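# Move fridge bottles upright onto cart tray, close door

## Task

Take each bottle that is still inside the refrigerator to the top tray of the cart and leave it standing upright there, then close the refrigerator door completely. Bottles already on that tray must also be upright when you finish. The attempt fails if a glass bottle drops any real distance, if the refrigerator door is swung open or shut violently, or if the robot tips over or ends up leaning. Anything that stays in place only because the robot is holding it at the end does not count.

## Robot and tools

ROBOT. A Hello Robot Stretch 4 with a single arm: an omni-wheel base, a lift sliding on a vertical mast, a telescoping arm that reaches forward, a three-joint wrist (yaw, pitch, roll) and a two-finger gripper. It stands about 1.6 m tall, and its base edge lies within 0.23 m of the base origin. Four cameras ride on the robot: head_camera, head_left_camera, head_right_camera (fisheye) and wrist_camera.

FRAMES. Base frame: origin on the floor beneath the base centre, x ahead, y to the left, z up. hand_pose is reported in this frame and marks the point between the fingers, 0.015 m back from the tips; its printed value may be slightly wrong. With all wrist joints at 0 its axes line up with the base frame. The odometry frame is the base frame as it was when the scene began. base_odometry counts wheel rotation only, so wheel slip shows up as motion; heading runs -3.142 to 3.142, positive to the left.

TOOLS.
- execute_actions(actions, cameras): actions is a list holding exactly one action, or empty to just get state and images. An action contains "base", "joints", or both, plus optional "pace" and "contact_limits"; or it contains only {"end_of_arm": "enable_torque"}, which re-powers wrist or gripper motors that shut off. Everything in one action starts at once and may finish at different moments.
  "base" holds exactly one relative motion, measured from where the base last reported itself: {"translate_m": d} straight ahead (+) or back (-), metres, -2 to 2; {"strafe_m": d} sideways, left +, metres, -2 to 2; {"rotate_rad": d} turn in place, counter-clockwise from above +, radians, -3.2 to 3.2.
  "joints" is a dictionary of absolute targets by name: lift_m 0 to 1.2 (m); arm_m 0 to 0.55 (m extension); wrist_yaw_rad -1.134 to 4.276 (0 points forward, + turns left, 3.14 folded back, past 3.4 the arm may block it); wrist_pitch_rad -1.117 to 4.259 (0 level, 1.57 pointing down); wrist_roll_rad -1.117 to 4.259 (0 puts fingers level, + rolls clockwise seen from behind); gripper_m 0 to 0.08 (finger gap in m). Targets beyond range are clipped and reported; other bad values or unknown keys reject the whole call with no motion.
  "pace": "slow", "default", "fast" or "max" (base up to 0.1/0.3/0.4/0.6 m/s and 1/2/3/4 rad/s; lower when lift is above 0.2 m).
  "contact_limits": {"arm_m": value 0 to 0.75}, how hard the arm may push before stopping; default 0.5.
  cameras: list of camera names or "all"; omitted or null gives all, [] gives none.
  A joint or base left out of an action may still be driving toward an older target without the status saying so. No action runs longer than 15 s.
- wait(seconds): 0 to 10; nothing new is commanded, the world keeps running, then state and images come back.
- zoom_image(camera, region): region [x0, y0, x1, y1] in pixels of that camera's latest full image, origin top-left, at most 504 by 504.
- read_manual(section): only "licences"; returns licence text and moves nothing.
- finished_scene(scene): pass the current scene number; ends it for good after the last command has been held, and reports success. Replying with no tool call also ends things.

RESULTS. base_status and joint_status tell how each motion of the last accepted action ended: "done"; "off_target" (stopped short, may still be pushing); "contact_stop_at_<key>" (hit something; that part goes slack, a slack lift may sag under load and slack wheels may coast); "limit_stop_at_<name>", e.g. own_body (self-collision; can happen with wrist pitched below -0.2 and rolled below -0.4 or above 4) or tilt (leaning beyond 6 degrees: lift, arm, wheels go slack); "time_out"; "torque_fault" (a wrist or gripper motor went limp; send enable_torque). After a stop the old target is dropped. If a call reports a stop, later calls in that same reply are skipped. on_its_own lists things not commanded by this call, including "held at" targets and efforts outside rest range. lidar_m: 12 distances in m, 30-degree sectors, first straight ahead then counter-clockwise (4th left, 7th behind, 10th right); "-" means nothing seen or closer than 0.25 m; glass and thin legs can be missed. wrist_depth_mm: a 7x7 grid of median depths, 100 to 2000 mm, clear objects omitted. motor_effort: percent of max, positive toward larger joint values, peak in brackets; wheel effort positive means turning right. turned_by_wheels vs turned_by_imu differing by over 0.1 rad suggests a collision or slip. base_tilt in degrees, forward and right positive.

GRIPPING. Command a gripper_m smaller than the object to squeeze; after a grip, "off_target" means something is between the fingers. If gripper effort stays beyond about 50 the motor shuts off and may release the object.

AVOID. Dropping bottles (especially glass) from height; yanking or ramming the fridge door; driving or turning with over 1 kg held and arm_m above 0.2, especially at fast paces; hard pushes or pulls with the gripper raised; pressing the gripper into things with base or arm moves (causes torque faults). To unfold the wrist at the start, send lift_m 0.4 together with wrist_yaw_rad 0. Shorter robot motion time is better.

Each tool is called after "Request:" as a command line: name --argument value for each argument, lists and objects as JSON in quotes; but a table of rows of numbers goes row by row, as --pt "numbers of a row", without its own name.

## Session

Request:
execute_actions --actions '[]'

Scene clock: 0.00 s.
base_odometry: x=+0.000 y=+0.000 heading=+0.000 (m, m, rad; odometry frame)
turned_by_wheels: +0.000 (rad since the last result)
turned_by_imu: +0.000 (rad since the last result)
base_tilt: forward=+0.8 right=-0.9 (deg)
lidar_m: 1.06 1.03 2.95 1.25 2.38 1.99 0.74 0.74 0.80 1.30 1.31 1.49
base_status: not commanded
joint_positions: lift_m=+0.140 arm_m=+0.000 wrist_yaw_rad=+3.199 wrist_pitch_rad=+0.008 wrist_roll_rad=+0.013 gripper_m=+0.040
joint_status: not commanded
motor_effort: lift_m=+21 arm_m=-1 wrist_yaw_rad=-1 wrist_pitch_rad=-7 wrist_roll_rad=+0 gripper_m=+0 wheel_0=+1 wheel_1=+0 wheel_2=+0 (%)
hand_pose: x=-0.0463 y=+0.0751 z=+0.3168 quat_wxyz=(-0.029, -0.004, +0.006, +1.000) (m; base frame)
wrist_depth_mm: - 140 242 1808 - - - / - 110 140 1756 1983 - - / - 113 139 1808 1983 - - / - 123 154 1756 1863 - - / 141 1499 1618 1808 1921 - - / 215 1397 1281 1397 1336 1255 1205 / 214 946 124 904 119 866 831
pictures: head_camera, head_left_camera, head_right_camera, wrist_camera
Images, in order (width x height): head_camera 420x560, head_left_camera 420x672, head_right_camera 420x672, wrist_camera 616x392.

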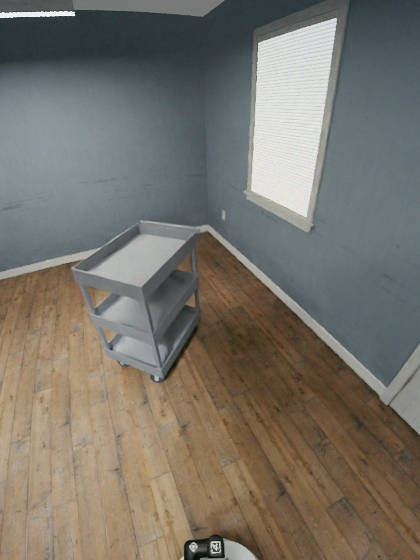

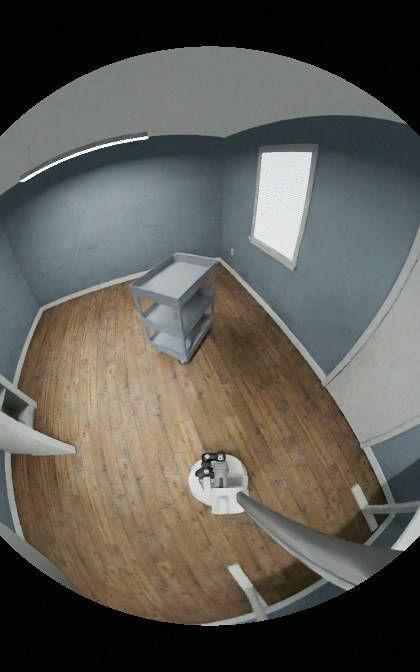

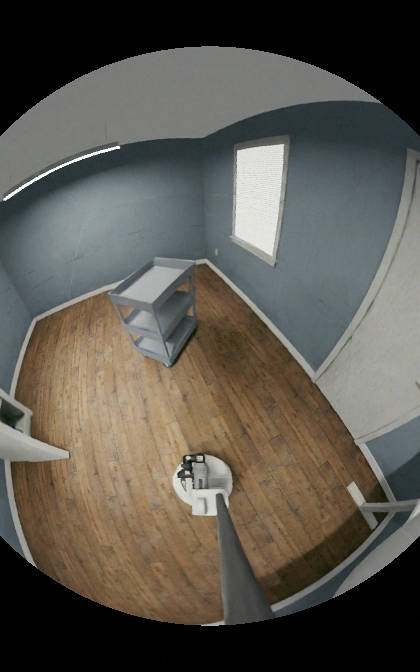

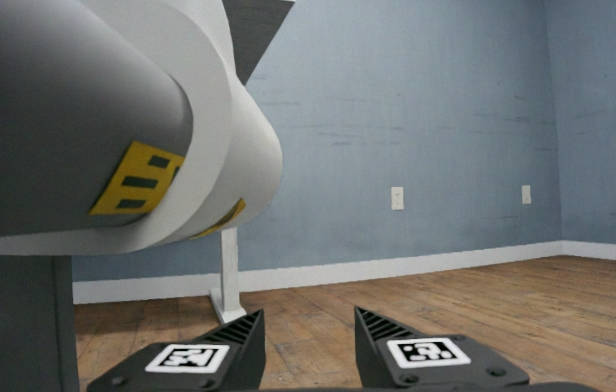

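Request:
execute_actions --actions '[{"base":{"rotate_rad":1.5},"joints":{"lift_m":0.4,"wrist_yaw_rad":0,"gripper_m":0.08},"pace":"fast"}]'

Scene clock: 5.27 s.
base_odometry: x=+0.000 y=+0.000 heading=+1.500 (m, m, rad; odometry frame)
turned_by_wheels: +1.500 (rad since the last result)
turned_by_imu: +1.484 (rad since the last result)
base_tilt: forward=+0.8 right=-0.8 (deg)
lidar_m: 1.25 2.34 2.04 0.80 0.77 0.80 1.19 1.32 1.46 1.16 1.02 3.16
base_status: done
joint_positions: lift_m=+0.400 arm_m=+0.000 wrist_yaw_rad=+0.001 wrist_pitch_rad=+0.008 wrist_roll_rad=+0.013 gripper_m=+0.080
joint_status: all done
motor_effort: lift_m=+25(24) arm_m=-1(1) wrist_yaw_rad=-1(8) wrist_pitch_rad=-7(8) wrist_roll_rad=+0(0) gripper_m=+1(1) wheel_0=+0(6) wheel_1=+0(6) wheel_2=+0(9) (%)
hand_pose: x=+0.3837 y=-0.0873 z=+0.5762 quat_wxyz=(+1.000, +0.006, +0.004, +0.000) (m; base frame)
wrist_depth_mm: 1808 - 1182 - - - - / 1921 - 1205 - - - - / 1808 - 1182 - - - - / 1808 - 1229 - - - - / 1863 1983 1229 - - - - / 1808 1921 1078 1863 - - 1921 / 1537 104 163 1499 1308 104 -
pictures: head_camera, head_left_camera, head_right_camera, wrist_camera
Images, in order (width x height): head_camera 420x560, head_left_camera 420x672, head_right_camera 420x672, wrist_camera 616x392.

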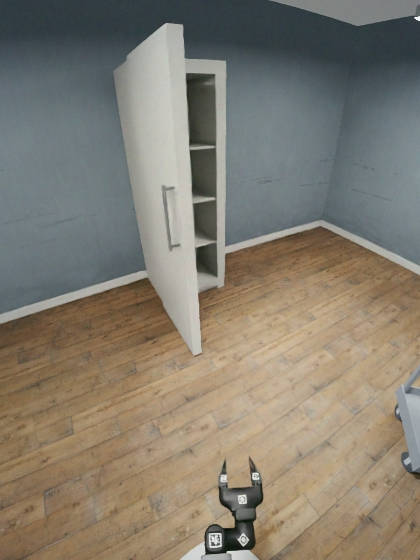

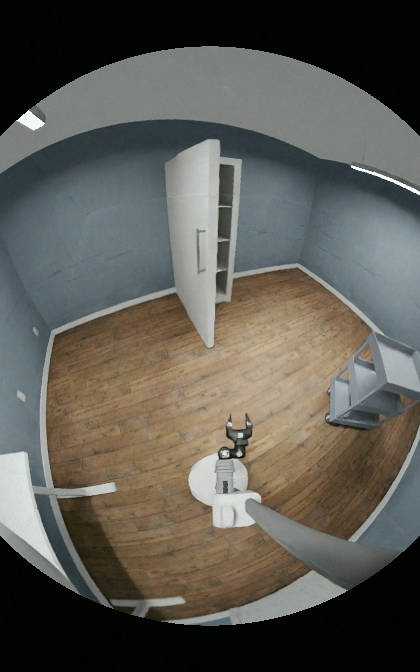

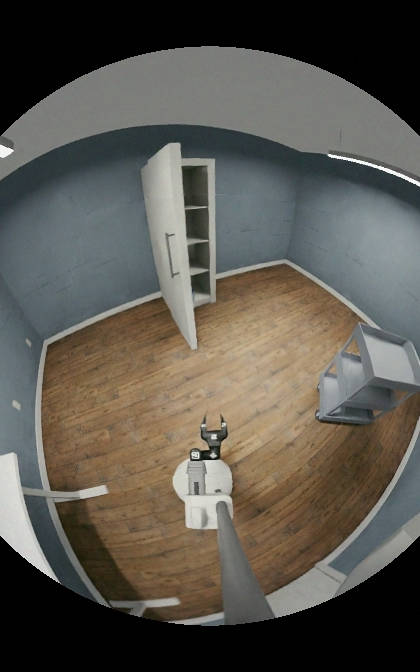

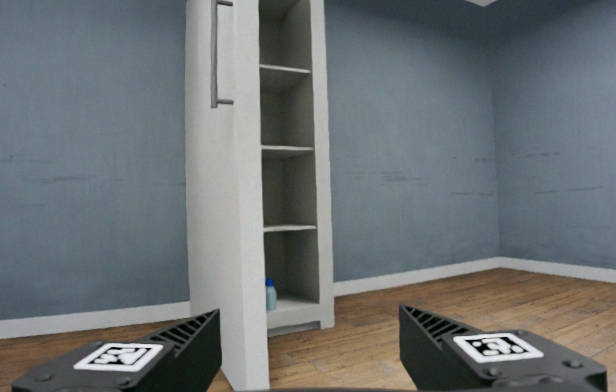

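Request:
execute_actions --actions '[{"base":{"rotate_rad":-0.33},"joints":{"lift_m":0.2},"pace":"fast"}]' --cameras '[]'

Request:
execute_actions --actions '[{"base":{"translate_m":1.33},"pace":"max"}]' --cameras '[]'

Request:
execute_actions --actions '[{"base":{"rotate_rad":0.95},"pace":"fast"}]' --cameras '["head_camera","head_left_camera","wrist_camera"]'

Scene clock: 30.17 s.
base_odometry: x=+0.000 y=+0.000 heading=+1.170 (m, m, rad; odometry frame)
turned_by_wheels: -0.330 (rad since the last result)
turned_by_imu: -0.326 (rad since the last result)
base_tilt: forward=+0.8 right=-0.9 (deg)
lidar_m: 2.06 1.22 2.36 1.81 0.77 0.75 0.92 1.33 1.33 1.56 1.02 1.17
base_status: done
joint_positions: lift_m=+0.200 arm_m=+0.000 wrist_yaw_rad=+0.000 wrist_pitch_rad=+0.008 wrist_roll_rad=+0.013 gripper_m=+0.080
joint_status: all done
motor_effort: lift_m=+17(22) arm_m=-1(1) wrist_yaw_rad=+0(2) wrist_pitch_rad=-8(8) wrist_roll_rad=+0(0) gripper_m=+1(2) wheel_0=+1(7) wheel_1=+0(7) wheel_2=+1(5) (%)
hand_pose: x=+0.3837 y=-0.0874 z=+0.3768 quat_wxyz=(+1.000, +0.006, +0.004, +0.000) (m; base frame)
wrist_depth_mm: 1042 1808 - - - - - / 1160 1983 - - - - - / 1138 1921 - - - - - / 1160 1983 - - - - - / 1138 1808 - - - - - / 1182 1430 1576 1499 1499 1430 1336 / 1025 105 163 1025 904 104 -
pictures: none
No camera images: the call's "cameras" was empty. Leave "cameras" out to get every camera's image.

Scene clock: 33.93 s.
base_odometry: x=+0.519 y=+1.225 heading=+1.170 (m, m, rad; odometry frame)
turned_by_wheels: +0.000 (rad since the last result)
turned_by_imu: -0.001 (rad since the last result)
base_tilt: forward=+0.7 right=-0.8 (deg)
lidar_m: 1.64 0.84 0.76 0.42 0.46 1.85 2.62 2.28 0.85 0.83 2.23 2.22
base_status: done
joint_positions: lift_m=+0.200 arm_m=+0.000 wrist_yaw_rad=+0.000 wrist_pitch_rad=+0.008 wrist_roll_rad=+0.013 gripper_m=+0.080
joint_status: not commanded
motor_effort: lift_m=+19(18) arm_m=-1(1) wrist_yaw_rad=+0(0) wrist_pitch_rad=-9(7) wrist_roll_rad=-2(1) gripper_m=+3(1) wheel_0=-1(8) wheel_1=+0(6) wheel_2=+0(13) (%)
hand_pose: x=+0.3837 y=-0.0874 z=+0.3767 quat_wxyz=(+1.000, +0.006, +0.004, +0.000) (m; base frame)
wrist_depth_mm: 1118 1281 1576 1983 - 1921 1661 / 1098 1281 1576 1863 - 1863 1708 / 1118 1281 1537 1921 - 1921 1661 / 1118 1308 1499 1921 - 1921 1708 / 1118 1281 1499 1921 - 1921 1661 / 1098 1229 1464 1499 1499 1430 1336 / 1042 105 163 1008 904 104 -
pictures: none
No camera images: the call's "cameras" was empty. Leave "cameras" out to get every camera's image.

Scene clock: 35.37 s.
base_odometry: x=+0.519 y=+1.225 heading=+2.120 (m, m, rad; odometry frame)
turned_by_wheels: +0.950 (rad since the last result)
turned_by_imu: +0.940 (rad since the last result)
base_tilt: forward=+0.7 right=-0.8 (deg)
lidar_m: 0.86 0.47 0.44 1.83 1.89 2.33 0.88 0.84 2.24 2.22 1.74 0.87
base_status: done
joint_positions: lift_m=+0.200 arm_m=+0.000 wrist_yaw_rad=+0.000 wrist_pitch_rad=+0.008 wrist_roll_rad=+0.013 gripper_m=+0.080
joint_status: not commanded
motor_effort: lift_m=+18(19) arm_m=-1(1) wrist_yaw_rad=-1(1) wrist_pitch_rad=-9(7) wrist_roll_rad=-1(0) gripper_m=+1(3) wheel_0=-1(7) wheel_1=+0(6) wheel_2=+0(8) (%)
hand_pose: x=+0.3837 y=-0.0874 z=+0.3767 quat_wxyz=(+1.000, +0.006, +0.004, +0.000) (m; base frame)
wrist_depth_mm: 521 707 946 1008 707 1138 1098 / 521 707 1042 1098 768 1118 1098 / 525 707 960 1078 668 1138 1078 / 517 707 960 1060 904 1138 1098 / 517 707 1008 1098 960 1138 1078 / 508 699 917 931 891 1098 1078 / 480 105 163 691 634 104 -
pictures: head_camera, head_left_camera, wrist_camera
Images, in order (width x height): head_camera 420x560, head_left_camera 420x672, wrist_camera 616x392.

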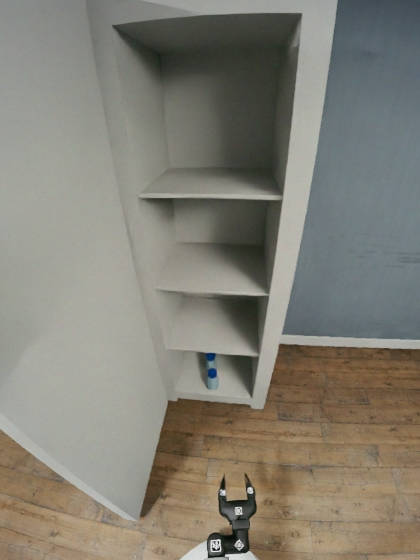

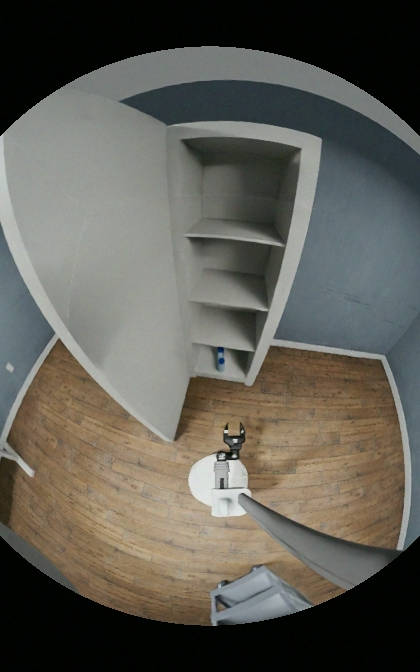

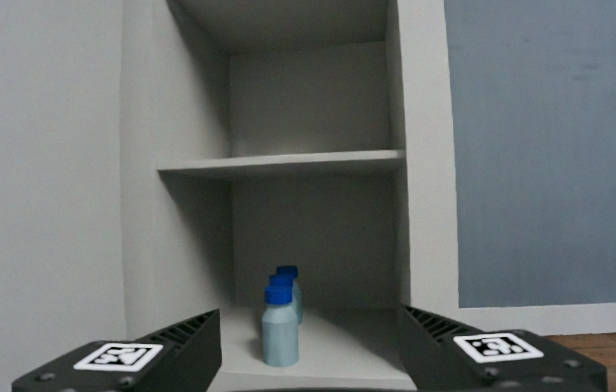

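Request:
zoom_image --camera "wrist_camera" --region '[210, 250, 350, 390]'

Region (210, 250, 350, 390) of wrist_camera's 616x392 image, scaled by 3.600.

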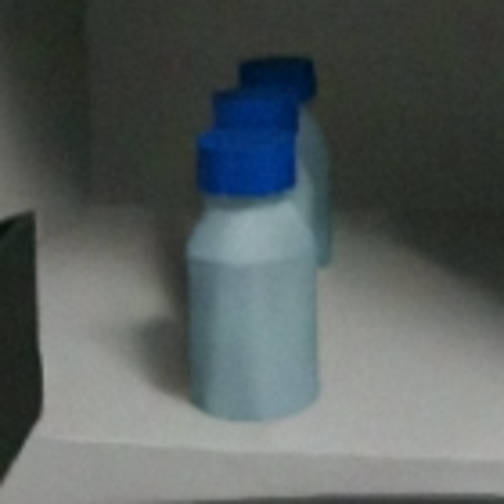

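Request:
execute_actions --actions '[{"base":{"rotate_rad":0.063},"joints":{"lift_m":0.058,"arm_m":0.2},"pace":"fast"}]' --cameras '[]'

Request:
execute_actions --actions '[{"base":{"translate_m":0.2},"joints":{"arm_m":0.3},"pace":"fast"}]' --cameras '["head_camera","wrist_camera"]'

Scene clock: 57.03 s.
base_odometry: x=+0.519 y=+1.225 heading=+2.183 (m, m, rad; odometry frame)
turned_by_wheels: +0.063 (rad since the last result)
turned_by_imu: +0.063 (rad since the last result)
base_tilt: forward=+0.7 right=-0.8 (deg)
lidar_m: 0.82 0.44 0.43 1.82 1.98 2.29 0.86 0.84 2.22 2.21 1.69 0.82
base_status: done
joint_positions: lift_m=+0.058 arm_m=+0.199 wrist_yaw_rad=+0.000 wrist_pitch_rad=+0.008 wrist_roll_rad=+0.013 gripper_m=+0.080
joint_status: all done
motor_effort: lift_m=+17(19) arm_m=+7(7) wrist_yaw_rad=+0(1) wrist_pitch_rad=-9(8) wrist_roll_rad=+0(0) gripper_m=+2(1) wheel_0=+0(4) wheel_1=-1(5) wheel_2=-1(7) (%)
hand_pose: x=+0.5824 y=-0.0874 z=+0.2348 quat_wxyz=(+1.000, +0.006, +0.004, +0.000) (m; base frame)
wrist_depth_mm: 427 530 676 530 496 442 404 / 424 530 647 683 691 480 399 / 433 525 768 904 854 500 399 / 430 525 768 904 854 512 397 / 424 521 768 750 842 517 397 / 415 517 585 496 554 455 397 / 397 105 163 459 436 104 -
pictures: none
No camera images: the call's "cameras" was empty. Leave "cameras" out to get every camera's image.

Scene clock: 58.80 s.
base_odometry: x=+0.404 y=+1.388 heading=+2.183 (m, m, rad; odometry frame)
turned_by_wheels: +0.000 (rad since the last result)
turned_by_imu: +0.000 (rad since the last result)
base_tilt: forward=+0.7 right=-1.0 (deg)
lidar_m: 0.67 0.36 0.33 1.88 1.88 2.50 1.05 1.04 2.26 2.27 1.48 0.67
base_status: done
joint_positions: lift_m=+0.058 arm_m=+0.299 wrist_yaw_rad=+0.000 wrist_pitch_rad=+0.008 wrist_roll_rad=+0.013 gripper_m=+0.080
joint_status: all done
motor_effort: lift_m=+17(18) arm_m=+6(7) wrist_yaw_rad=-1(1) wrist_pitch_rad=-7(7) wrist_roll_rad=+0(0) gripper_m=+1(2) wheel_0=-1(6) wheel_1=-1(6) wheel_2=+1(10) (%)
hand_pose: x=+0.6824 y=-0.0874 z=+0.2348 quat_wxyz=(+1.000, +0.006, +0.004, +0.000) (m; base frame)
wrist_depth_mm: 303 402 466 469 477 477 421 / 303 404 580 597 580 554 424 / 303 402 627 603 574 549 424 / 303 402 615 603 574 549 430 / 301 397 603 206 569 544 433 / 296 387 525 207 554 530 418 / 282 105 163 196 203 104 -
pictures: head_camera, wrist_camera
Images, in order (width x height): head_camera 420x560, wrist_camera 616x392.

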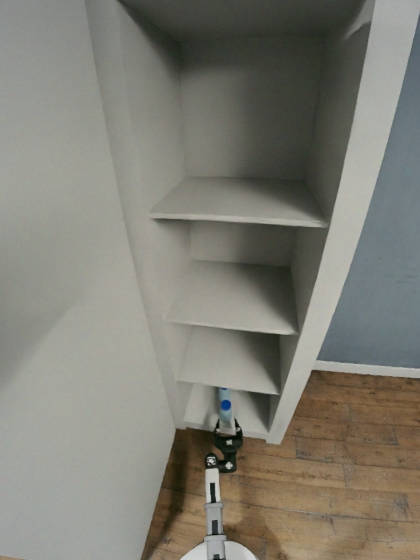

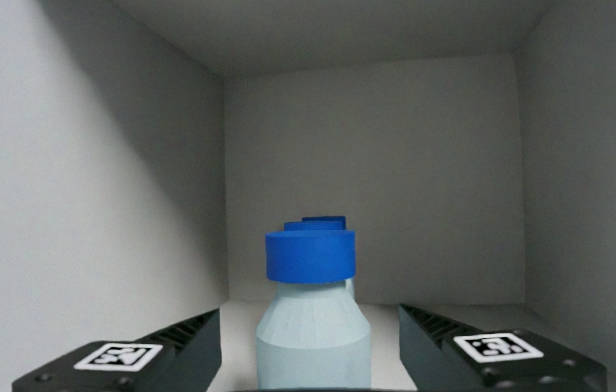

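Request:
execute_actions --actions '[{"joints":{"lift_m":0.08}}]' --cameras '[]'

Request:
execute_actions --actions '[{"joints":{"arm_m":0.39}}]' --cameras '["wrist_camera"]'

Scene clock: 67.73 s.
base_odometry: x=+0.404 y=+1.388 heading=+2.183 (m, m, rad; odometry frame)
turned_by_wheels: +0.000 (rad since the last result)
turned_by_imu: +0.000 (rad since the last result)
base_tilt: forward=+0.8 right=-0.9 (deg)
lidar_m: 0.68 0.39 0.31 1.87 1.93 2.50 1.05 1.07 2.28 2.27 1.47 0.67
base_status: not commanded
joint_positions: lift_m=+0.080 arm_m=+0.299 wrist_yaw_rad=+0.000 wrist_pitch_rad=+0.008 wrist_roll_rad=+0.013 gripper_m=+0.080
joint_status: all done
motor_effort: lift_m=+25(26) arm_m=+6(7) wrist_yaw_rad=+0(0) wrist_pitch_rad=-8(8) wrist_roll_rad=+0(1) gripper_m=+2(2) wheel_0=-1(1) wheel_1=-1(1) wheel_2=+1(1) (%)
hand_pose: x=+0.6824 y=-0.0874 z=+0.2562 quat_wxyz=(+1.000, +0.006, +0.004, +0.000) (m; base frame)
wrist_depth_mm: 304 384 418 427 430 427 407 / 303 404 549 603 569 549 424 / 304 404 621 603 574 544 427 / 303 402 615 609 574 539 430 / 300 394 609 452 574 544 436 / 298 392 564 207 564 544 445 / 279 105 163 204 216 104 -
pictures: none
No camera images: the call's "cameras" was empty. Leave "cameras" out to get every camera's image.

Scene clock: 68.97 s.
base_odometry: x=+0.404 y=+1.388 heading=+2.183 (m, m, rad; odometry frame)
turned_by_wheels: +0.000 (rad since the last result)
turned_by_imu: +0.000 (rad since the last result)
base_tilt: forward=+0.8 right=-0.8 (deg)
lidar_m: 0.68 0.38 0.31 1.86 1.90 2.51 1.02 1.02 2.30 2.28 1.46 0.67
base_status: not commanded
joint_positions: lift_m=+0.080 arm_m=+0.389 wrist_yaw_rad=+0.000 wrist_pitch_rad=+0.008 wrist_roll_rad=+0.013 gripper_m=+0.080
joint_status: all done
motor_effort: lift_m=+25(25) arm_m=+7(7) wrist_yaw_rad=+0(0) wrist_pitch_rad=-8(6) wrist_roll_rad=+0(1) gripper_m=+1(1) wheel_0=-1(1) wheel_1=-1(1) wheel_2=+1(1) (%)
hand_pose: x=+0.7723 y=-0.0874 z=+0.2562 quat_wxyz=(+1.000, +0.006, +0.004, +0.000) (m; base frame)
wrist_depth_mm: 282 368 413 427 430 427 430 / 282 375 539 517 492 462 445 / 283 370 535 525 488 466 449 / 281 373 539 512 488 469 445 / 278 368 525 389 488 469 449 / 276 359 484 140 480 462 445 / 259 105 128 113 124 104 -
pictures: wrist_camera
Images, in order (width x height): wrist_camera 616x392.

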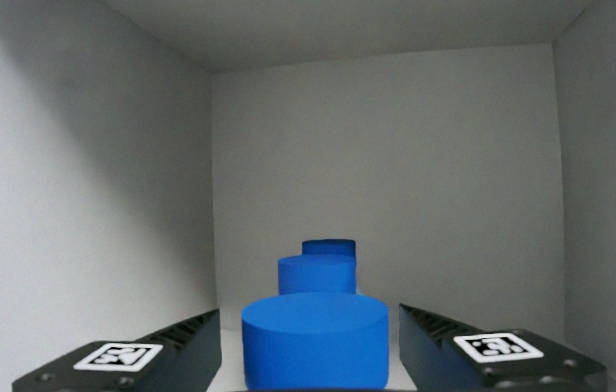

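Request:
execute_actions --actions '[{"joints":{"gripper_m":0.04}}]' --cameras '[]'

Request:
execute_actions --actions '[{"joints":{"lift_m":0.105}}]' --cameras '["wrist_camera"]'

Scene clock: 81.03 s.
base_odometry: x=+0.404 y=+1.388 heading=+2.183 (m, m, rad; odometry frame)
turned_by_wheels: +0.000 (rad since the last result)
turned_by_imu: +0.000 (rad since the last result)
base_tilt: forward=+0.7 right=-0.9 (deg)
lidar_m: 0.67 0.35 0.32 1.86 1.92 2.50 1.03 1.06 2.28 2.27 1.47 0.67
base_status: not commanded
joint_positions: lift_m=+0.080 arm_m=+0.389 wrist_yaw_rad=-0.001 wrist_pitch_rad=+0.007 wrist_roll_rad=+0.013 gripper_m=+0.053
joint_status: gripper_m off_target (ended at +0.053, target +0.040)
on_its_own: gripper_m is held at +0.047, not at your +0.040, by its contact guard: the fingers met something
motor_effort: lift_m=+25(25) arm_m=+7(7) wrist_yaw_rad=+2(3) wrist_pitch_rad=-5(8) wrist_roll_rad=-1(2) gripper_m=-37(35) wheel_0=-1(1) wheel_1=-1(1) wheel_2=+1(1) (%)
hand_pose: x=+0.7723 y=-0.0876 z=+0.2563 quat_wxyz=(+1.000, +0.006, +0.004, +0.000) (m; base frame)
wrist_depth_mm: 281 366 413 424 430 424 427 / 282 377 530 517 492 466 442 / 285 373 539 517 492 469 449 / 282 373 530 521 492 469 449 / 278 370 535 392 488 466 445 / 274 364 488 141 477 462 445 / 273 319 122 113 117 - 404
pictures: none
No camera images: the call's "cameras" was empty. Leave "cameras" out to get every camera's image.

Scene clock: 81.90 s.
base_odometry: x=+0.404 y=+1.388 heading=+2.183 (m, m, rad; odometry frame)
turned_by_wheels: +0.000 (rad since the last result)
turned_by_imu: +0.000 (rad since the last result)
base_tilt: forward=+0.7 right=-0.9 (deg)
lidar_m: 0.67 0.38 0.32 1.87 1.86 2.48 1.04 1.07 2.27 2.28 1.44 0.66
base_status: not commanded
joint_positions: lift_m=+0.105 arm_m=+0.389 wrist_yaw_rad=+0.000 wrist_pitch_rad=+0.011 wrist_roll_rad=+0.012 gripper_m=+0.053
joint_status: all done
on_its_own: gripper_m is held at +0.047, not at your +0.040, by its contact guard: the fingers met something
motor_effort: lift_m=+27(26) arm_m=+7(7) wrist_yaw_rad=+1(2) wrist_pitch_rad=-18(18) wrist_roll_rad=+0(1) gripper_m=-37(36) wheel_0=-1(1) wheel_1=-1(1) wheel_2=+1(1) (%)
hand_pose: x=+0.7723 y=-0.0875 z=+0.2803 quat_wxyz=(+1.000, +0.006, +0.006, +0.000) (m; base frame)
wrist_depth_mm: 279 343 370 382 382 382 392 / 283 375 504 508 488 469 442 / 281 377 539 517 492 469 449 / 281 373 530 512 492 466 445 / 279 366 530 521 492 466 445 / 276 364 480 140 477 462 445 / 272 317 122 113 117 - 442
pictures: wrist_camera
Images, in order (width x height): wrist_camera 616x392.

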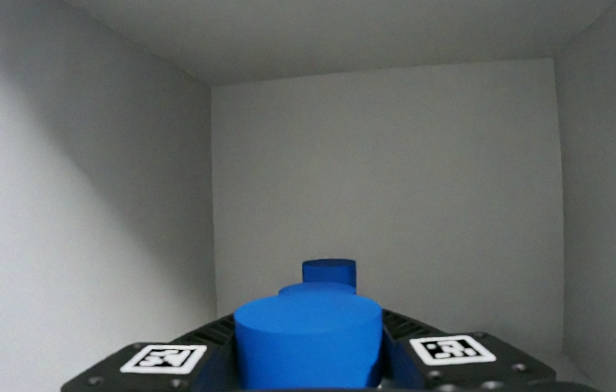

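Request:
execute_actions --actions '[{"joints":{"arm_m":0.0},"base":{"translate_m":-0.36}}]' --cameras '[]'

Request:
execute_actions --actions '[{"joints":{"lift_m":0.88},"base":{"rotate_rad":-3.0}}]' --cameras '["wrist_camera","head_camera"]'

Scene clock: 97.47 s.
base_odometry: x=+0.611 y=+1.094 heading=+2.182 (m, m, rad; odometry frame)
turned_by_wheels: +0.000 (rad since the last result)
turned_by_imu: +0.001 (rad since the last result)
base_tilt: forward=+0.9 right=-0.9 (deg)
lidar_m: 0.89 0.54 2.50 1.82 2.02 2.14 0.72 0.70 2.21 2.19 1.85 1.02
base_status: done
joint_positions: lift_m=+0.105 arm_m=+0.001 wrist_yaw_rad=+0.000 wrist_pitch_rad=+0.011 wrist_roll_rad=+0.012 gripper_m=+0.053
joint_status: all done
on_its_own: gripper_m is held at +0.047, not at your +0.040, by its contact guard: the fingers met something
motor_effort: lift_m=+26(27) arm_m=-7(8) wrist_yaw_rad=+1(2) wrist_pitch_rad=-19(18) wrist_roll_rad=-1(0) gripper_m=-36(37) wheel_0=-1(4) wheel_1=-1(3) wheel_2=-1(8) (%)
hand_pose: x=+0.3848 y=-0.0875 z=+0.2803 quat_wxyz=(+1.000, +0.006, +0.006, +0.000) (m; base frame)
wrist_depth_mm: 517 683 946 1205 1118 1229 1205 / 517 691 946 1281 1182 1229 1205 / 517 691 891 1229 904 1255 1182 / 512 683 946 1255 1205 1229 1205 / 517 676 946 1205 1182 1255 1182 / 508 668 842 141 759 1060 1025 / 500 580 122 113 117 - 732
pictures: none
No camera images: the call's "cameras" was empty. Leave "cameras" out to get every camera's image.

Scene clock: 101.33 s.
base_odometry: x=+0.611 y=+1.094 heading=-0.818 (m, m, rad; odometry frame)
turned_by_wheels: -3.000 (rad since the last result)
turned_by_imu: -2.967 (rad since the last result)
base_tilt: forward=+0.7 right=-0.9 (deg)
lidar_m: 0.66 0.85 2.18 2.22 1.73 1.01 0.72 0.54 2.49 1.83 2.18 0.86
base_status: done
joint_positions: lift_m=+0.880 arm_m=+0.001 wrist_yaw_rad=+0.000 wrist_pitch_rad=+0.011 wrist_roll_rad=+0.012 gripper_m=+0.053
joint_status: all done
on_its_own: gripper_m is held at +0.047, not at your +0.040, by its contact guard: the fingers met something
motor_effort: lift_m=+27(27) arm_m=-7(7) wrist_yaw_rad=+1(2) wrist_pitch_rad=-17(18) wrist_roll_rad=-2(0) gripper_m=-38(38) wheel_0=-1(7) wheel_1=-1(8) wheel_2=+0(6) (%)
hand_pose: x=+0.3848 y=-0.0875 z=+1.0553 quat_wxyz=(+1.000, +0.006, +0.006, +0.000) (m; base frame)
wrist_depth_mm: - - - - 1921 1708 1618 / - - - - 1921 1708 1576 / - - - - 1863 1708 1618 / - - - - 1921 1661 1618 / - - - - 1863 1661 1618 / - - 1060 141 1863 1708 1618 / - 854 122 113 117 - 1618
pictures: head_camera, wrist_camera
Images, in order (width x height): head_camera 420x560, wrist_camera 616x392.

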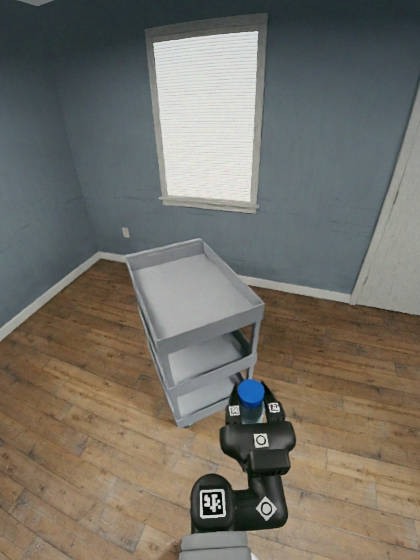

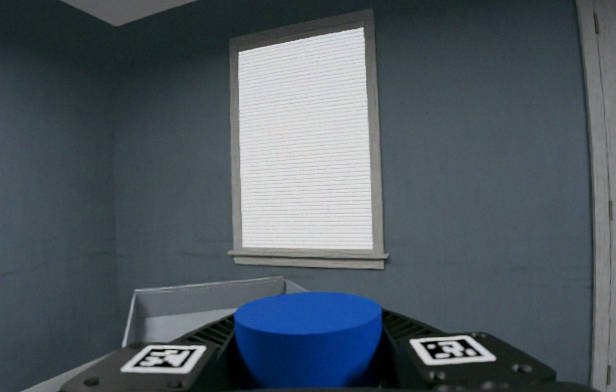

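Request:
execute_actions --actions '[{"joints":{"arm_m":0.548}}]' --cameras '["head_camera"]'

Request:
execute_actions --actions '[{"joints":{"lift_m":0.81}}]' --cameras '["wrist_camera","head_camera"]'

Scene clock: 112.30 s.
base_odometry: x=+0.611 y=+1.094 heading=-0.818 (m, m, rad; odometry frame)
turned_by_wheels: +0.000 (rad since the last result)
turned_by_imu: +0.001 (rad since the last result)
base_tilt: forward=+0.9 right=-0.9 (deg)
lidar_m: 0.67 0.83 2.18 2.24 1.74 1.02 0.71 0.54 2.47 1.79 2.18 0.89
base_status: not commanded
joint_positions: lift_m=+0.880 arm_m=+0.547 wrist_yaw_rad=+0.000 wrist_pitch_rad=+0.011 wrist_roll_rad=+0.012 gripper_m=+0.053
joint_status: all done
on_its_own: gripper_m is held at +0.047, not at your +0.040, by its contact guard: the fingers met something
motor_effort: lift_m=+27(27) arm_m=+7(7) wrist_yaw_rad=-1(1) wrist_pitch_rad=-17(17) wrist_roll_rad=+2(1) gripper_m=-37(36) wheel_0=-1(0) wheel_1=-1(1) wheel_2=+0(0) (%)
hand_pose: x=+0.9303 y=-0.0874 z=+1.0553 quat_wxyz=(+1.000, +0.006, +0.006, +0.000) (m; base frame)
wrist_depth_mm: 1983 1863 1708 1537 1366 1255 1182 / 1983 1863 1618 1499 1366 1255 1182 / - 1808 1661 1499 1366 1255 1160 / 1921 1863 1708 1464 1366 1281 1182 / 1983 1808 1618 1537 1366 1281 1182 / 1863 1808 1661 141 1308 1229 1182 / 1808 1205 122 113 117 - 1182
pictures: head_camera
Images, in order (width x height): head_camera 420x560.

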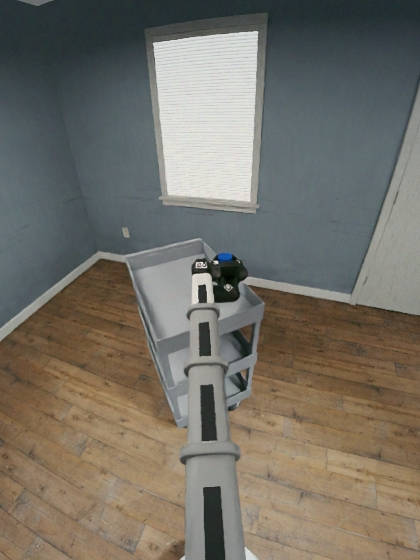

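Scene clock: 113.53 s.
base_odometry: x=+0.611 y=+1.094 heading=-0.818 (m, m, rad; odometry frame)
turned_by_wheels: +0.000 (rad since the last result)
turned_by_imu: +0.000 (rad since the last result)
base_tilt: forward=+0.7 right=-0.7 (deg)
lidar_m: 0.69 0.85 2.17 2.22 1.72 1.02 0.71 0.56 2.48 1.82 2.18 0.89
base_status: not commanded
joint_positions: lift_m=+0.810 arm_m=+0.547 wrist_yaw_rad=+0.000 wrist_pitch_rad=+0.011 wrist_roll_rad=+0.012 gripper_m=+0.053
joint_status: all done
on_its_own: gripper_m is held at +0.047, not at your +0.040, by its contact guard: the fingers met something
motor_effort: lift_m=+19(22) arm_m=+7(7) wrist_yaw_rad=-1(1) wrist_pitch_rad=-18(19) wrist_roll_rad=-1(1) gripper_m=-36(37) wheel_0=-1(1) wheel_1=-1(1) wheel_2=+0(0) (%)
hand_pose: x=+0.9303 y=-0.0874 z=+0.9859 quat_wxyz=(+1.000, +0.006, +0.006, +0.000) (m; base frame)
wrist_depth_mm: 1983 1863 1708 1499 1366 1308 1205 / 1983 1863 1661 1499 1366 1255 1160 / 1983 1863 1661 1499 1366 1255 1182 / 1921 1756 1661 1499 1366 1255 1182 / 1983 1863 1576 1499 1366 1281 1182 / 1808 621 609 141 1308 1281 1205 / 512 544 122 113 117 - 1182
pictures: head_camera, wrist_camera
Images, in order (width x height): head_camera 420x560, wrist_camera 616x392.

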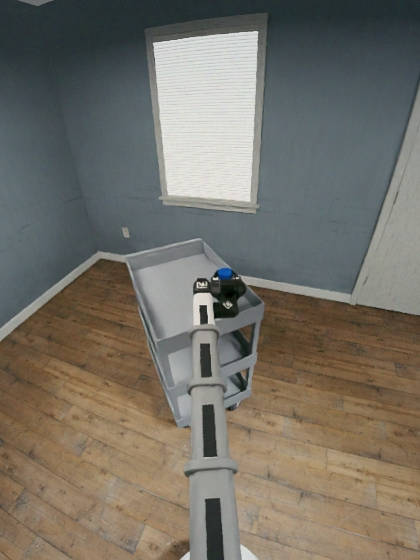

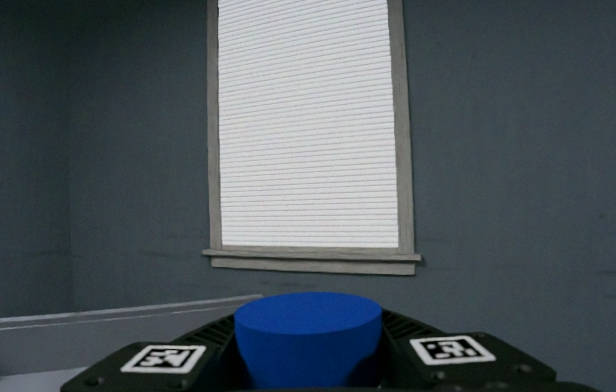

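Request:
execute_actions --actions '[{"joints":{"lift_m":0.775}}]' --cameras '["wrist_camera"]'

Scene clock: 119.03 s.
base_odometry: x=+0.611 y=+1.094 heading=-0.818 (m, m, rad; odometry frame)
turned_by_wheels: +0.000 (rad since the last result)
turned_by_imu: +0.000 (rad since the last result)
base_tilt: forward=+0.8 right=-0.8 (deg)
lidar_m: 0.69 0.88 2.19 2.22 1.73 1.01 0.72 0.56 2.49 1.78 2.19 0.89
base_status: not commanded
joint_positions: lift_m=+0.775 arm_m=+0.547 wrist_yaw_rad=+0.000 wrist_pitch_rad=+0.011 wrist_roll_rad=+0.012 gripper_m=+0.053
joint_status: all done
on_its_own: gripper_m is held at +0.047, not at your +0.040, by its contact guard: the fingers met something
motor_effort: lift_m=+18(18) arm_m=+7(7) wrist_yaw_rad=-1(1) wrist_pitch_rad=-19(19) wrist_roll_rad=+1(0) gripper_m=-36(36) wheel_0=-1(0) wheel_1=-1(1) wheel_2=+0(0) (%)
hand_pose: x=+0.9303 y=-0.0874 z=+0.9510 quat_wxyz=(+1.000, +0.006, +0.006, +0.000) (m; base frame)
wrist_depth_mm: 1921 1863 1756 1499 1336 1255 1205 / 1921 1863 1661 1499 1336 1281 1160 / 1983 1863 1661 1499 1336 1255 1160 / 1921 1863 1661 1464 1366 1255 1182 / 1921 1863 1576 1464 1397 1281 1182 / 530 569 597 141 1308 1281 1182 / 496 521 121 113 117 - 1160
pictures: wrist_camera
Images, in order (width x height): wrist_camera 616x392.

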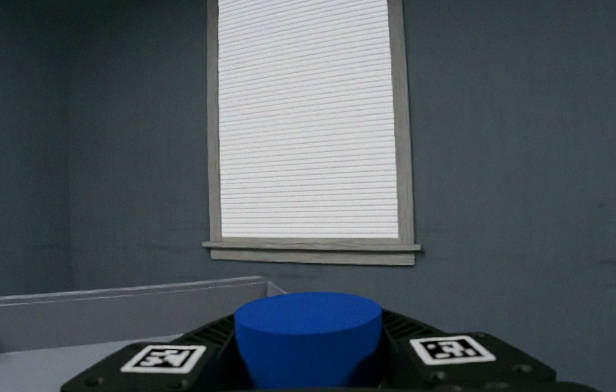

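Request:
execute_actions --actions '[{"joints":{"lift_m":0.763},"pace":"slow"}]' --cameras '[]'

Scene clock: 127.00 s.
base_odometry: x=+0.611 y=+1.094 heading=-0.818 (m, m, rad; odometry frame)
turned_by_wheels: +0.000 (rad since the last result)
turned_by_imu: +0.000 (rad since the last result)
base_tilt: forward=+0.8 right=-0.9 (deg)
lidar_m: 0.70 0.81 2.19 2.21 1.71 1.01 0.68 0.55 2.51 1.81 2.16 0.87
base_status: not commanded
joint_positions: lift_m=+0.763 arm_m=+0.547 wrist_yaw_rad=+0.000 wrist_pitch_rad=+0.011 wrist_roll_rad=+0.012 gripper_m=+0.053
joint_status: all done
on_its_own: gripper_m is held at +0.047, not at your +0.040, by its contact guard: the fingers met something
motor_effort: lift_m=+18(18) arm_m=+7(7) wrist_yaw_rad=-1(1) wrist_pitch_rad=-19(16) wrist_roll_rad=-1(1) gripper_m=-37(36) wheel_0=-1(0) wheel_1=-1(1) wheel_2=+0(0) (%)
hand_pose: x=+0.9303 y=-0.0874 z=+0.9390 quat_wxyz=(+1.000, +0.006, +0.006, +0.000) (m; base frame)
wrist_depth_mm: 1983 1808 1618 1464 1336 1255 1205 / 1921 1808 1661 1499 1366 1281 1182 / 1983 1863 1708 1464 1336 1281 1182 / 1921 1921 1618 1537 1397 1255 1182 / 1921 1863 1708 1464 1366 1281 1138 / 521 564 597 141 1336 1281 1182 / 473 492 121 113 117 - 1160
pictures: none
No camera images: the call's "cameras" was empty. Leave "cameras" out to get every camera's image.

Request:
execute_actions --actions '[{"joints":{"lift_m":0.752},"pace":"slow"}]' --cameras '[]'

Scene clock: 133.37 s.
base_odometry: x=+0.611 y=+1.094 heading=-0.818 (m, m, rad; odometry frame)
turned_by_wheels: +0.000 (rad since the last result)
turned_by_imu: +0.000 (rad since the last result)
base_tilt: forward=+0.8 right=-1.0 (deg)
lidar_m: 0.70 0.83 2.19 2.23 1.76 1.01 0.71 0.55 2.49 1.80 2.15 0.89
base_status: not commanded
joint_positions: lift_m=+0.752 arm_m=+0.547 wrist_yaw_rad=+0.000 wrist_pitch_rad=+0.011 wrist_roll_rad=+0.012 gripper_m=+0.053
joint_status: all done
on_its_own: gripper_m is held at +0.047, not at your +0.040, by its contact guard: the fingers met something
motor_effort: lift_m=+18(22) arm_m=+7(7) wrist_yaw_rad=-1(1) wrist_pitch_rad=-18(20) wrist_roll_rad=+0(1) gripper_m=-38(37) wheel_0=-1(1) wheel_1=-1(1) wheel_2=+0(0) (%)
hand_pose: x=+0.9303 y=-0.0874 z=+0.9280 quat_wxyz=(+1.000, +0.006, +0.006, +0.000) (m; base frame)
wrist_depth_mm: 1921 1863 1661 1499 1336 1281 1205 / 1921 1808 1661 1499 1336 1229 1205 / 1983 1863 1661 1537 1336 1281 1182 / - 1808 1708 1537 1366 1281 1160 / 1983 1863 1537 1499 1366 1281 1205 / 525 554 597 140 1308 1281 1182 / 445 469 121 113 117 - 1205
pictures: none
No camera images: the call's "cameras" was empty. Leave "cameras" out to get every camera's image.

Request:
execute_actions --actions '[{"joints":{"lift_m":0.745},"pace":"slow"}]' --cameras '["wrist_camera"]'

Scene clock: 138.43 s.
base_odometry: x=+0.611 y=+1.094 heading=-0.818 (m, m, rad; odometry frame)
turned_by_wheels: +0.000 (rad since the last result)
turned_by_imu: +0.000 (rad since the last result)
base_tilt: forward=+0.8 right=-1.0 (deg)
lidar_m: 0.70 0.86 2.20 2.22 1.73 1.00 0.71 0.56 2.51 1.80 2.16 0.86
base_status: not commanded
joint_positions: lift_m=+0.746 arm_m=+0.547 wrist_yaw_rad=+0.000 wrist_pitch_rad=+0.005 wrist_roll_rad=+0.013 gripper_m=+0.053
joint_status: all done
on_its_own: gripper_m is held at +0.047, not at your +0.040, by its contact guard: the fingers met something
motor_effort: lift_m=+14(17) arm_m=+7(7) wrist_yaw_rad=+0(1) wrist_pitch_rad=+1(18) wrist_roll_rad=-2(1) gripper_m=-38(37) wheel_0=-1(1) wheel_1=-1(1) wheel_2=+0(0) (%)
hand_pose: x=+0.9303 y=-0.0874 z=+0.9226 quat_wxyz=(+1.000, +0.007, +0.003, +0.000) (m; base frame)
wrist_depth_mm: 1983 1808 1618 1464 1336 1255 1229 / - 1863 1661 1499 1397 1255 1205 / 1921 1863 1661 1499 1366 1255 1229 / 1921 1921 1661 1537 1366 1281 1160 / 1983 1863 1618 1464 1336 1281 1182 / 525 554 597 140 1336 1255 1182 / 449 473 122 113 117 - 1182
pictures: wrist_camera
Images, in order (width x height): wrist_camera 616x392.

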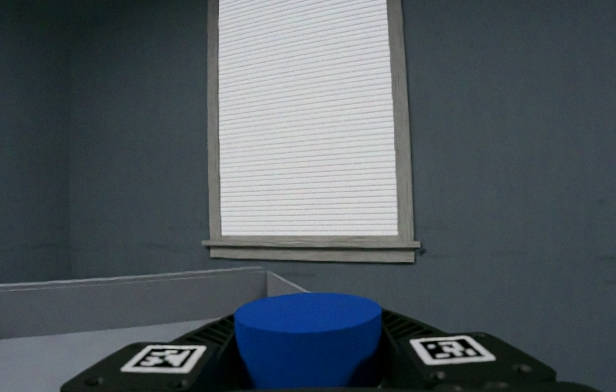

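Request:
execute_actions --actions '[{"joints":{"gripper_m":0.08,"lift_m":0.748}}]' --cameras '[]'

Request:
execute_actions --actions '[{"joints":{"lift_m":0.80,"arm_m":0.0},"pace":"fast"}]' --cameras '["head_camera"]'

Request:
execute_actions --actions '[{"joints":{"lift_m":0.08},"base":{"rotate_rad":2.995},"pace":"fast"}]' --cameras '[]'

Request:
execute_actions --actions '[{"joints":{"arm_m":0.3},"base":{"translate_m":0.46},"pace":"fast"}]' --cameras '["wrist_camera","head_left_camera"]'

Scene clock: 150.80 s.
base_odometry: x=+0.611 y=+1.094 heading=-0.818 (m, m, rad; odometry frame)
turned_by_wheels: +0.000 (rad since the last result)
turned_by_imu: +0.000 (rad since the last result)
base_tilt: forward=+0.8 right=-0.9 (deg)
lidar_m: 0.68 0.84 2.17 2.21 1.75 1.00 0.71 0.56 2.47 1.79 2.17 0.84
base_status: not commanded
joint_positions: lift_m=+0.748 arm_m=+0.547 wrist_yaw_rad=+0.000 wrist_pitch_rad=+0.008 wrist_roll_rad=+0.013 gripper_m=+0.080
joint_status: all done
motor_effort: lift_m=+25(23) arm_m=+7(7) wrist_yaw_rad=+1(1) wrist_pitch_rad=-7(7) wrist_roll_rad=-2(3) gripper_m=+3(33) wheel_0=-1(1) wheel_1=-1(1) wheel_2=+0(0) (%)
hand_pose: x=+0.9303 y=-0.0875 z=+0.9243 quat_wxyz=(+1.000, +0.006, +0.004, +0.000) (m; base frame)
wrist_depth_mm: 1983 1863 1708 1537 1366 1281 1205 / 1921 1863 1661 1537 1336 1281 1182 / 1983 1863 1618 1499 1336 1255 1182 / 1983 1863 1661 1499 1366 1281 1182 / 1983 1808 1576 1464 1397 1281 1160 / 521 554 585 142 1308 1255 1182 / 442 105 127 112 126 104 -
pictures: none
No camera images: the call's "cameras" was empty. Leave "cameras" out to get every camera's image.

Scene clock: 153.00 s.
base_odometry: x=+0.611 y=+1.094 heading=-0.818 (m, m, rad; odometry frame)
turned_by_wheels: +0.000 (rad since the last result)
turned_by_imu: +0.000 (rad since the last result)
base_tilt: forward=+0.8 right=-0.8 (deg)
lidar_m: 0.69 0.84 2.20 2.22 1.74 1.01 0.68 0.57 2.50 1.80 2.20 0.87
base_status: not commanded
joint_positions: lift_m=+0.800 arm_m=+0.001 wrist_yaw_rad=+0.000 wrist_pitch_rad=+0.008 wrist_roll_rad=+0.013 gripper_m=+0.080
joint_status: all done
motor_effort: lift_m=+25(24) arm_m=-7(9) wrist_yaw_rad=+1(1) wrist_pitch_rad=-8(8) wrist_roll_rad=-1(1) gripper_m=+3(2) wheel_0=+0(1) wheel_1=-1(1) wheel_2=+1(1) (%)
hand_pose: x=+0.3848 y=-0.0875 z=+0.9762 quat_wxyz=(+1.000, +0.006, +0.004, +0.000) (m; base frame)
wrist_depth_mm: - - - - 1921 1756 1618 / - - - - 1808 1708 1576 / - - - - 1863 1708 1618 / - - - - 1808 1708 1576 / - - - 1983 1863 1708 1576 / - 976 854 647 621 1661 1618 / - 105 163 574 609 104 -
pictures: head_camera
Images, in order (width x height): head_camera 420x560.

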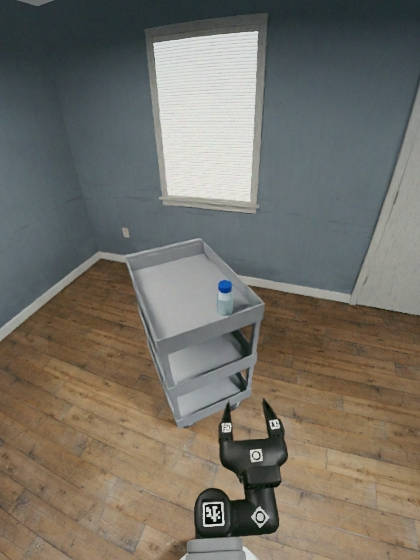

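Scene clock: 155.90 s.
base_odometry: x=+0.611 y=+1.094 heading=+2.177 (m, m, rad; odometry frame)
turned_by_wheels: +2.995 (rad since the last result)
turned_by_imu: +2.962 (rad since the last result)
base_tilt: forward=+0.8 right=-0.9 (deg)
lidar_m: 0.91 0.56 2.49 1.80 2.01 2.14 0.68 0.69 2.20 2.18 1.87 1.00
base_status: done
joint_positions: lift_m=+0.080 arm_m=+0.001 wrist_yaw_rad=+0.000 wrist_pitch_rad=+0.008 wrist_roll_rad=+0.013 gripper_m=+0.080
joint_status: all done
motor_effort: lift_m=+18(24) arm_m=-7(7) wrist_yaw_rad=+0(1) wrist_pitch_rad=-8(9) wrist_roll_rad=-1(1) gripper_m=+1(3) wheel_0=-1(7) wheel_1=-1(4) wheel_2=+1(7) (%)
hand_pose: x=+0.3849 y=-0.0874 z=+0.2568 quat_wxyz=(+1.000, +0.006, +0.004, +0.000) (m; base frame)
wrist_depth_mm: 521 691 976 1255 1138 1281 1205 / 521 683 976 1255 809 1229 1205 / 521 691 904 1182 866 1255 1205 / 521 691 960 1255 1205 1205 1205 / 512 683 946 1118 1025 1229 1229 / 508 668 866 820 778 976 960 / 480 105 163 750 647 104 -
pictures: none
No camera images: the call's "cameras" was empty. Leave "cameras" out to get every camera's image.

Scene clock: 158.40 s.
base_odometry: x=+0.348 y=+1.472 heading=+2.177 (m, m, rad; odometry frame)
turned_by_wheels: +0.000 (rad since the last result)
turned_by_imu: +0.000 (rad since the last result)
base_tilt: forward=+0.8 right=-0.8 (deg)
lidar_m: 0.58 0.37 0.30 0.29 1.89 2.58 1.12 1.23 2.31 2.29 1.34 0.58
base_status: done
joint_positions: lift_m=+0.080 arm_m=+0.299 wrist_yaw_rad=+0.000 wrist_pitch_rad=+0.008 wrist_roll_rad=+0.013 gripper_m=+0.080
joint_status: all done
motor_effort: lift_m=+18(18) arm_m=+7(9) wrist_yaw_rad=-1(2) wrist_pitch_rad=-8(10) wrist_roll_rad=+0(0) gripper_m=+2(2) wheel_0=+0(6) wheel_1=+0(6) wheel_2=-1(11) (%)
hand_pose: x=+0.6824 y=-0.0874 z=+0.2568 quat_wxyz=(+1.000, +0.006, +0.004, +0.000) (m; base frame)
wrist_depth_mm: 285 368 413 424 433 427 415 / 286 382 530 508 484 459 442 / 289 382 530 504 484 459 439 / 287 379 521 504 484 459 439 / 285 375 521 353 480 459 439 / 278 370 517 230 477 452 436 / 265 105 163 225 245 104 -
pictures: head_left_camera, wrist_camera
Images, in order (width x height): head_left_camera 420x672, wrist_camera 616x392.

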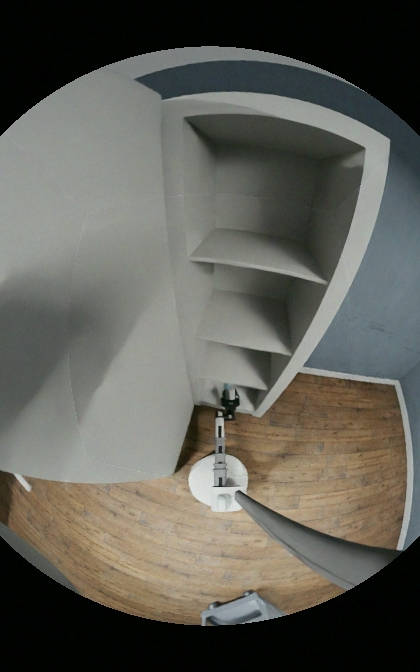

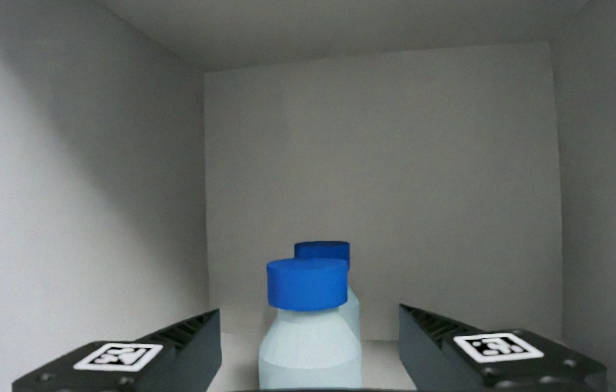

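Request:
execute_actions --actions '[{"joints":{"arm_m":0.416}}]' --cameras '["wrist_camera"]'

Request:
execute_actions --actions '[{"joints":{"gripper_m":0.04}}]' --cameras '[]'

Request:
execute_actions --actions '[{"joints":{"lift_m":0.105}}]' --cameras '["wrist_camera"]'

Scene clock: 167.40 s.
base_odometry: x=+0.348 y=+1.472 heading=+2.177 (m, m, rad; odometry frame)
turned_by_wheels: +0.000 (rad since the last result)
turned_by_imu: +0.000 (rad since the last result)
base_tilt: forward=+0.8 right=-1.0 (deg)
lidar_m: 0.58 0.36 0.28 0.28 1.89 2.59 1.13 1.25 2.30 2.28 1.35 0.57
base_status: not commanded
joint_positions: lift_m=+0.080 arm_m=+0.415 wrist_yaw_rad=+0.000 wrist_pitch_rad=+0.008 wrist_roll_rad=+0.013 gripper_m=+0.080
joint_status: all done
motor_effort: lift_m=+18(18) arm_m=+7(7) wrist_yaw_rad=+0(1) wrist_pitch_rad=-7(8) wrist_roll_rad=+0(2) gripper_m=+1(2) wheel_0=+0(0) wheel_1=+0(0) wheel_2=+0(1) (%)
hand_pose: x=+0.7983 y=-0.0874 z=+0.2568 quat_wxyz=(+1.000, +0.006, +0.004, +0.000) (m; base frame)
wrist_depth_mm: 257 345 404 389 370 353 342 / 258 343 415 392 373 353 342 / 259 343 413 392 375 353 343 / 258 343 413 392 370 353 342 / 256 340 410 387 370 353 340 / 253 332 410 143 362 351 342 / 236 105 127 112 130 104 -
pictures: wrist_camera
Images, in order (width x height): wrist_camera 616x392.

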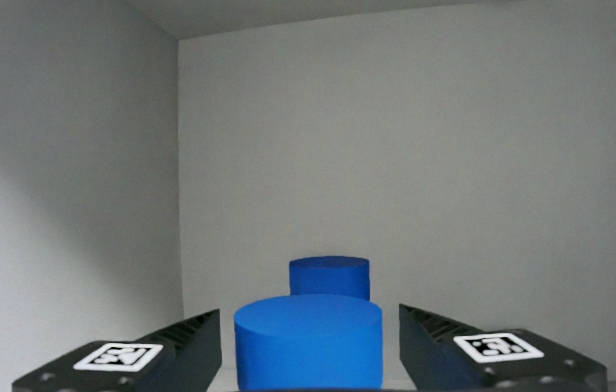

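Scene clock: 168.47 s.
base_odometry: x=+0.348 y=+1.472 heading=+2.177 (m, m, rad; odometry frame)
turned_by_wheels: +0.000 (rad since the last result)
turned_by_imu: +0.000 (rad since the last result)
base_tilt: forward=+0.7 right=-0.8 (deg)
lidar_m: 0.57 0.37 0.29 0.27 1.86 2.59 1.13 1.21 2.30 2.29 1.36 0.58
base_status: not commanded
joint_positions: lift_m=+0.080 arm_m=+0.415 wrist_yaw_rad=+0.000 wrist_pitch_rad=+0.008 wrist_roll_rad=+0.013 gripper_m=+0.053
joint_status: gripper_m off_target (ended at +0.053, target +0.040)
on_its_own: gripper_m is held at +0.047, not at your +0.040, by its contact guard: the fingers met something
motor_effort: lift_m=+18(18) arm_m=+7(7) wrist_yaw_rad=+0(1) wrist_pitch_rad=-8(8) wrist_roll_rad=-1(1) gripper_m=-37(39) wheel_0=+0(0) wheel_1=+0(0) wheel_2=+0(1) (%)
hand_pose: x=+0.7983 y=-0.0874 z=+0.2568 quat_wxyz=(+1.000, +0.006, +0.004, +0.000) (m; base frame)
wrist_depth_mm: 257 343 404 392 373 355 342 / 257 342 415 392 373 353 340 / 259 342 413 392 373 351 342 / 257 342 413 394 373 357 342 / 255 338 410 387 375 353 340 / 253 332 407 142 364 351 342 / 249 290 120 112 116 - -
pictures: none
No camera images: the call's "cameras" was empty. Leave "cameras" out to get every camera's image.

Scene clock: 169.33 s.
base_odometry: x=+0.348 y=+1.472 heading=+2.177 (m, m, rad; odometry frame)
turned_by_wheels: +0.000 (rad since the last result)
turned_by_imu: +0.000 (rad since the last result)
base_tilt: forward=+0.8 right=-0.9 (deg)
lidar_m: 0.56 0.35 0.31 0.29 1.89 2.59 1.12 1.23 2.30 2.29 1.37 0.55
base_status: not commanded
joint_positions: lift_m=+0.105 arm_m=+0.415 wrist_yaw_rad=+0.000 wrist_pitch_rad=+0.011 wrist_roll_rad=+0.013 gripper_m=+0.053
joint_status: all done
on_its_own: gripper_m is held at +0.047, not at your +0.040, by its contact guard: the fingers met something
motor_effort: lift_m=+27(27) arm_m=+7(7) wrist_yaw_rad=-1(0) wrist_pitch_rad=-17(17) wrist_roll_rad=+0(2) gripper_m=-37(37) wheel_0=+0(0) wheel_1=+0(0) wheel_2=-1(1) (%)
hand_pose: x=+0.7983 y=-0.0874 z=+0.2804 quat_wxyz=(+1.000, +0.006, +0.006, +0.000) (m; base frame)
wrist_depth_mm: 258 329 370 377 368 351 340 / 258 343 413 394 375 359 342 / 259 342 415 392 375 355 338 / 258 343 413 394 373 353 340 / 255 338 407 389 373 353 338 / 252 332 410 142 364 353 342 / 249 293 120 112 116 - -
pictures: wrist_camera
Images, in order (width x height): wrist_camera 616x392.

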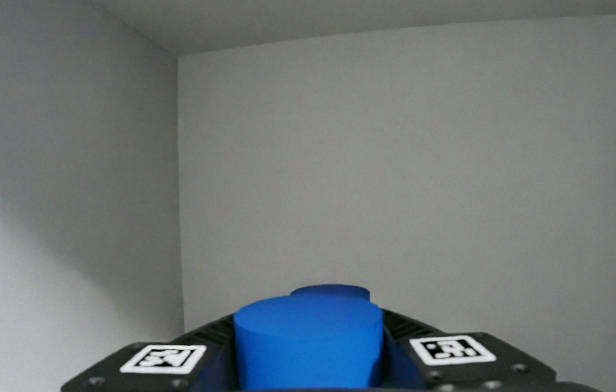

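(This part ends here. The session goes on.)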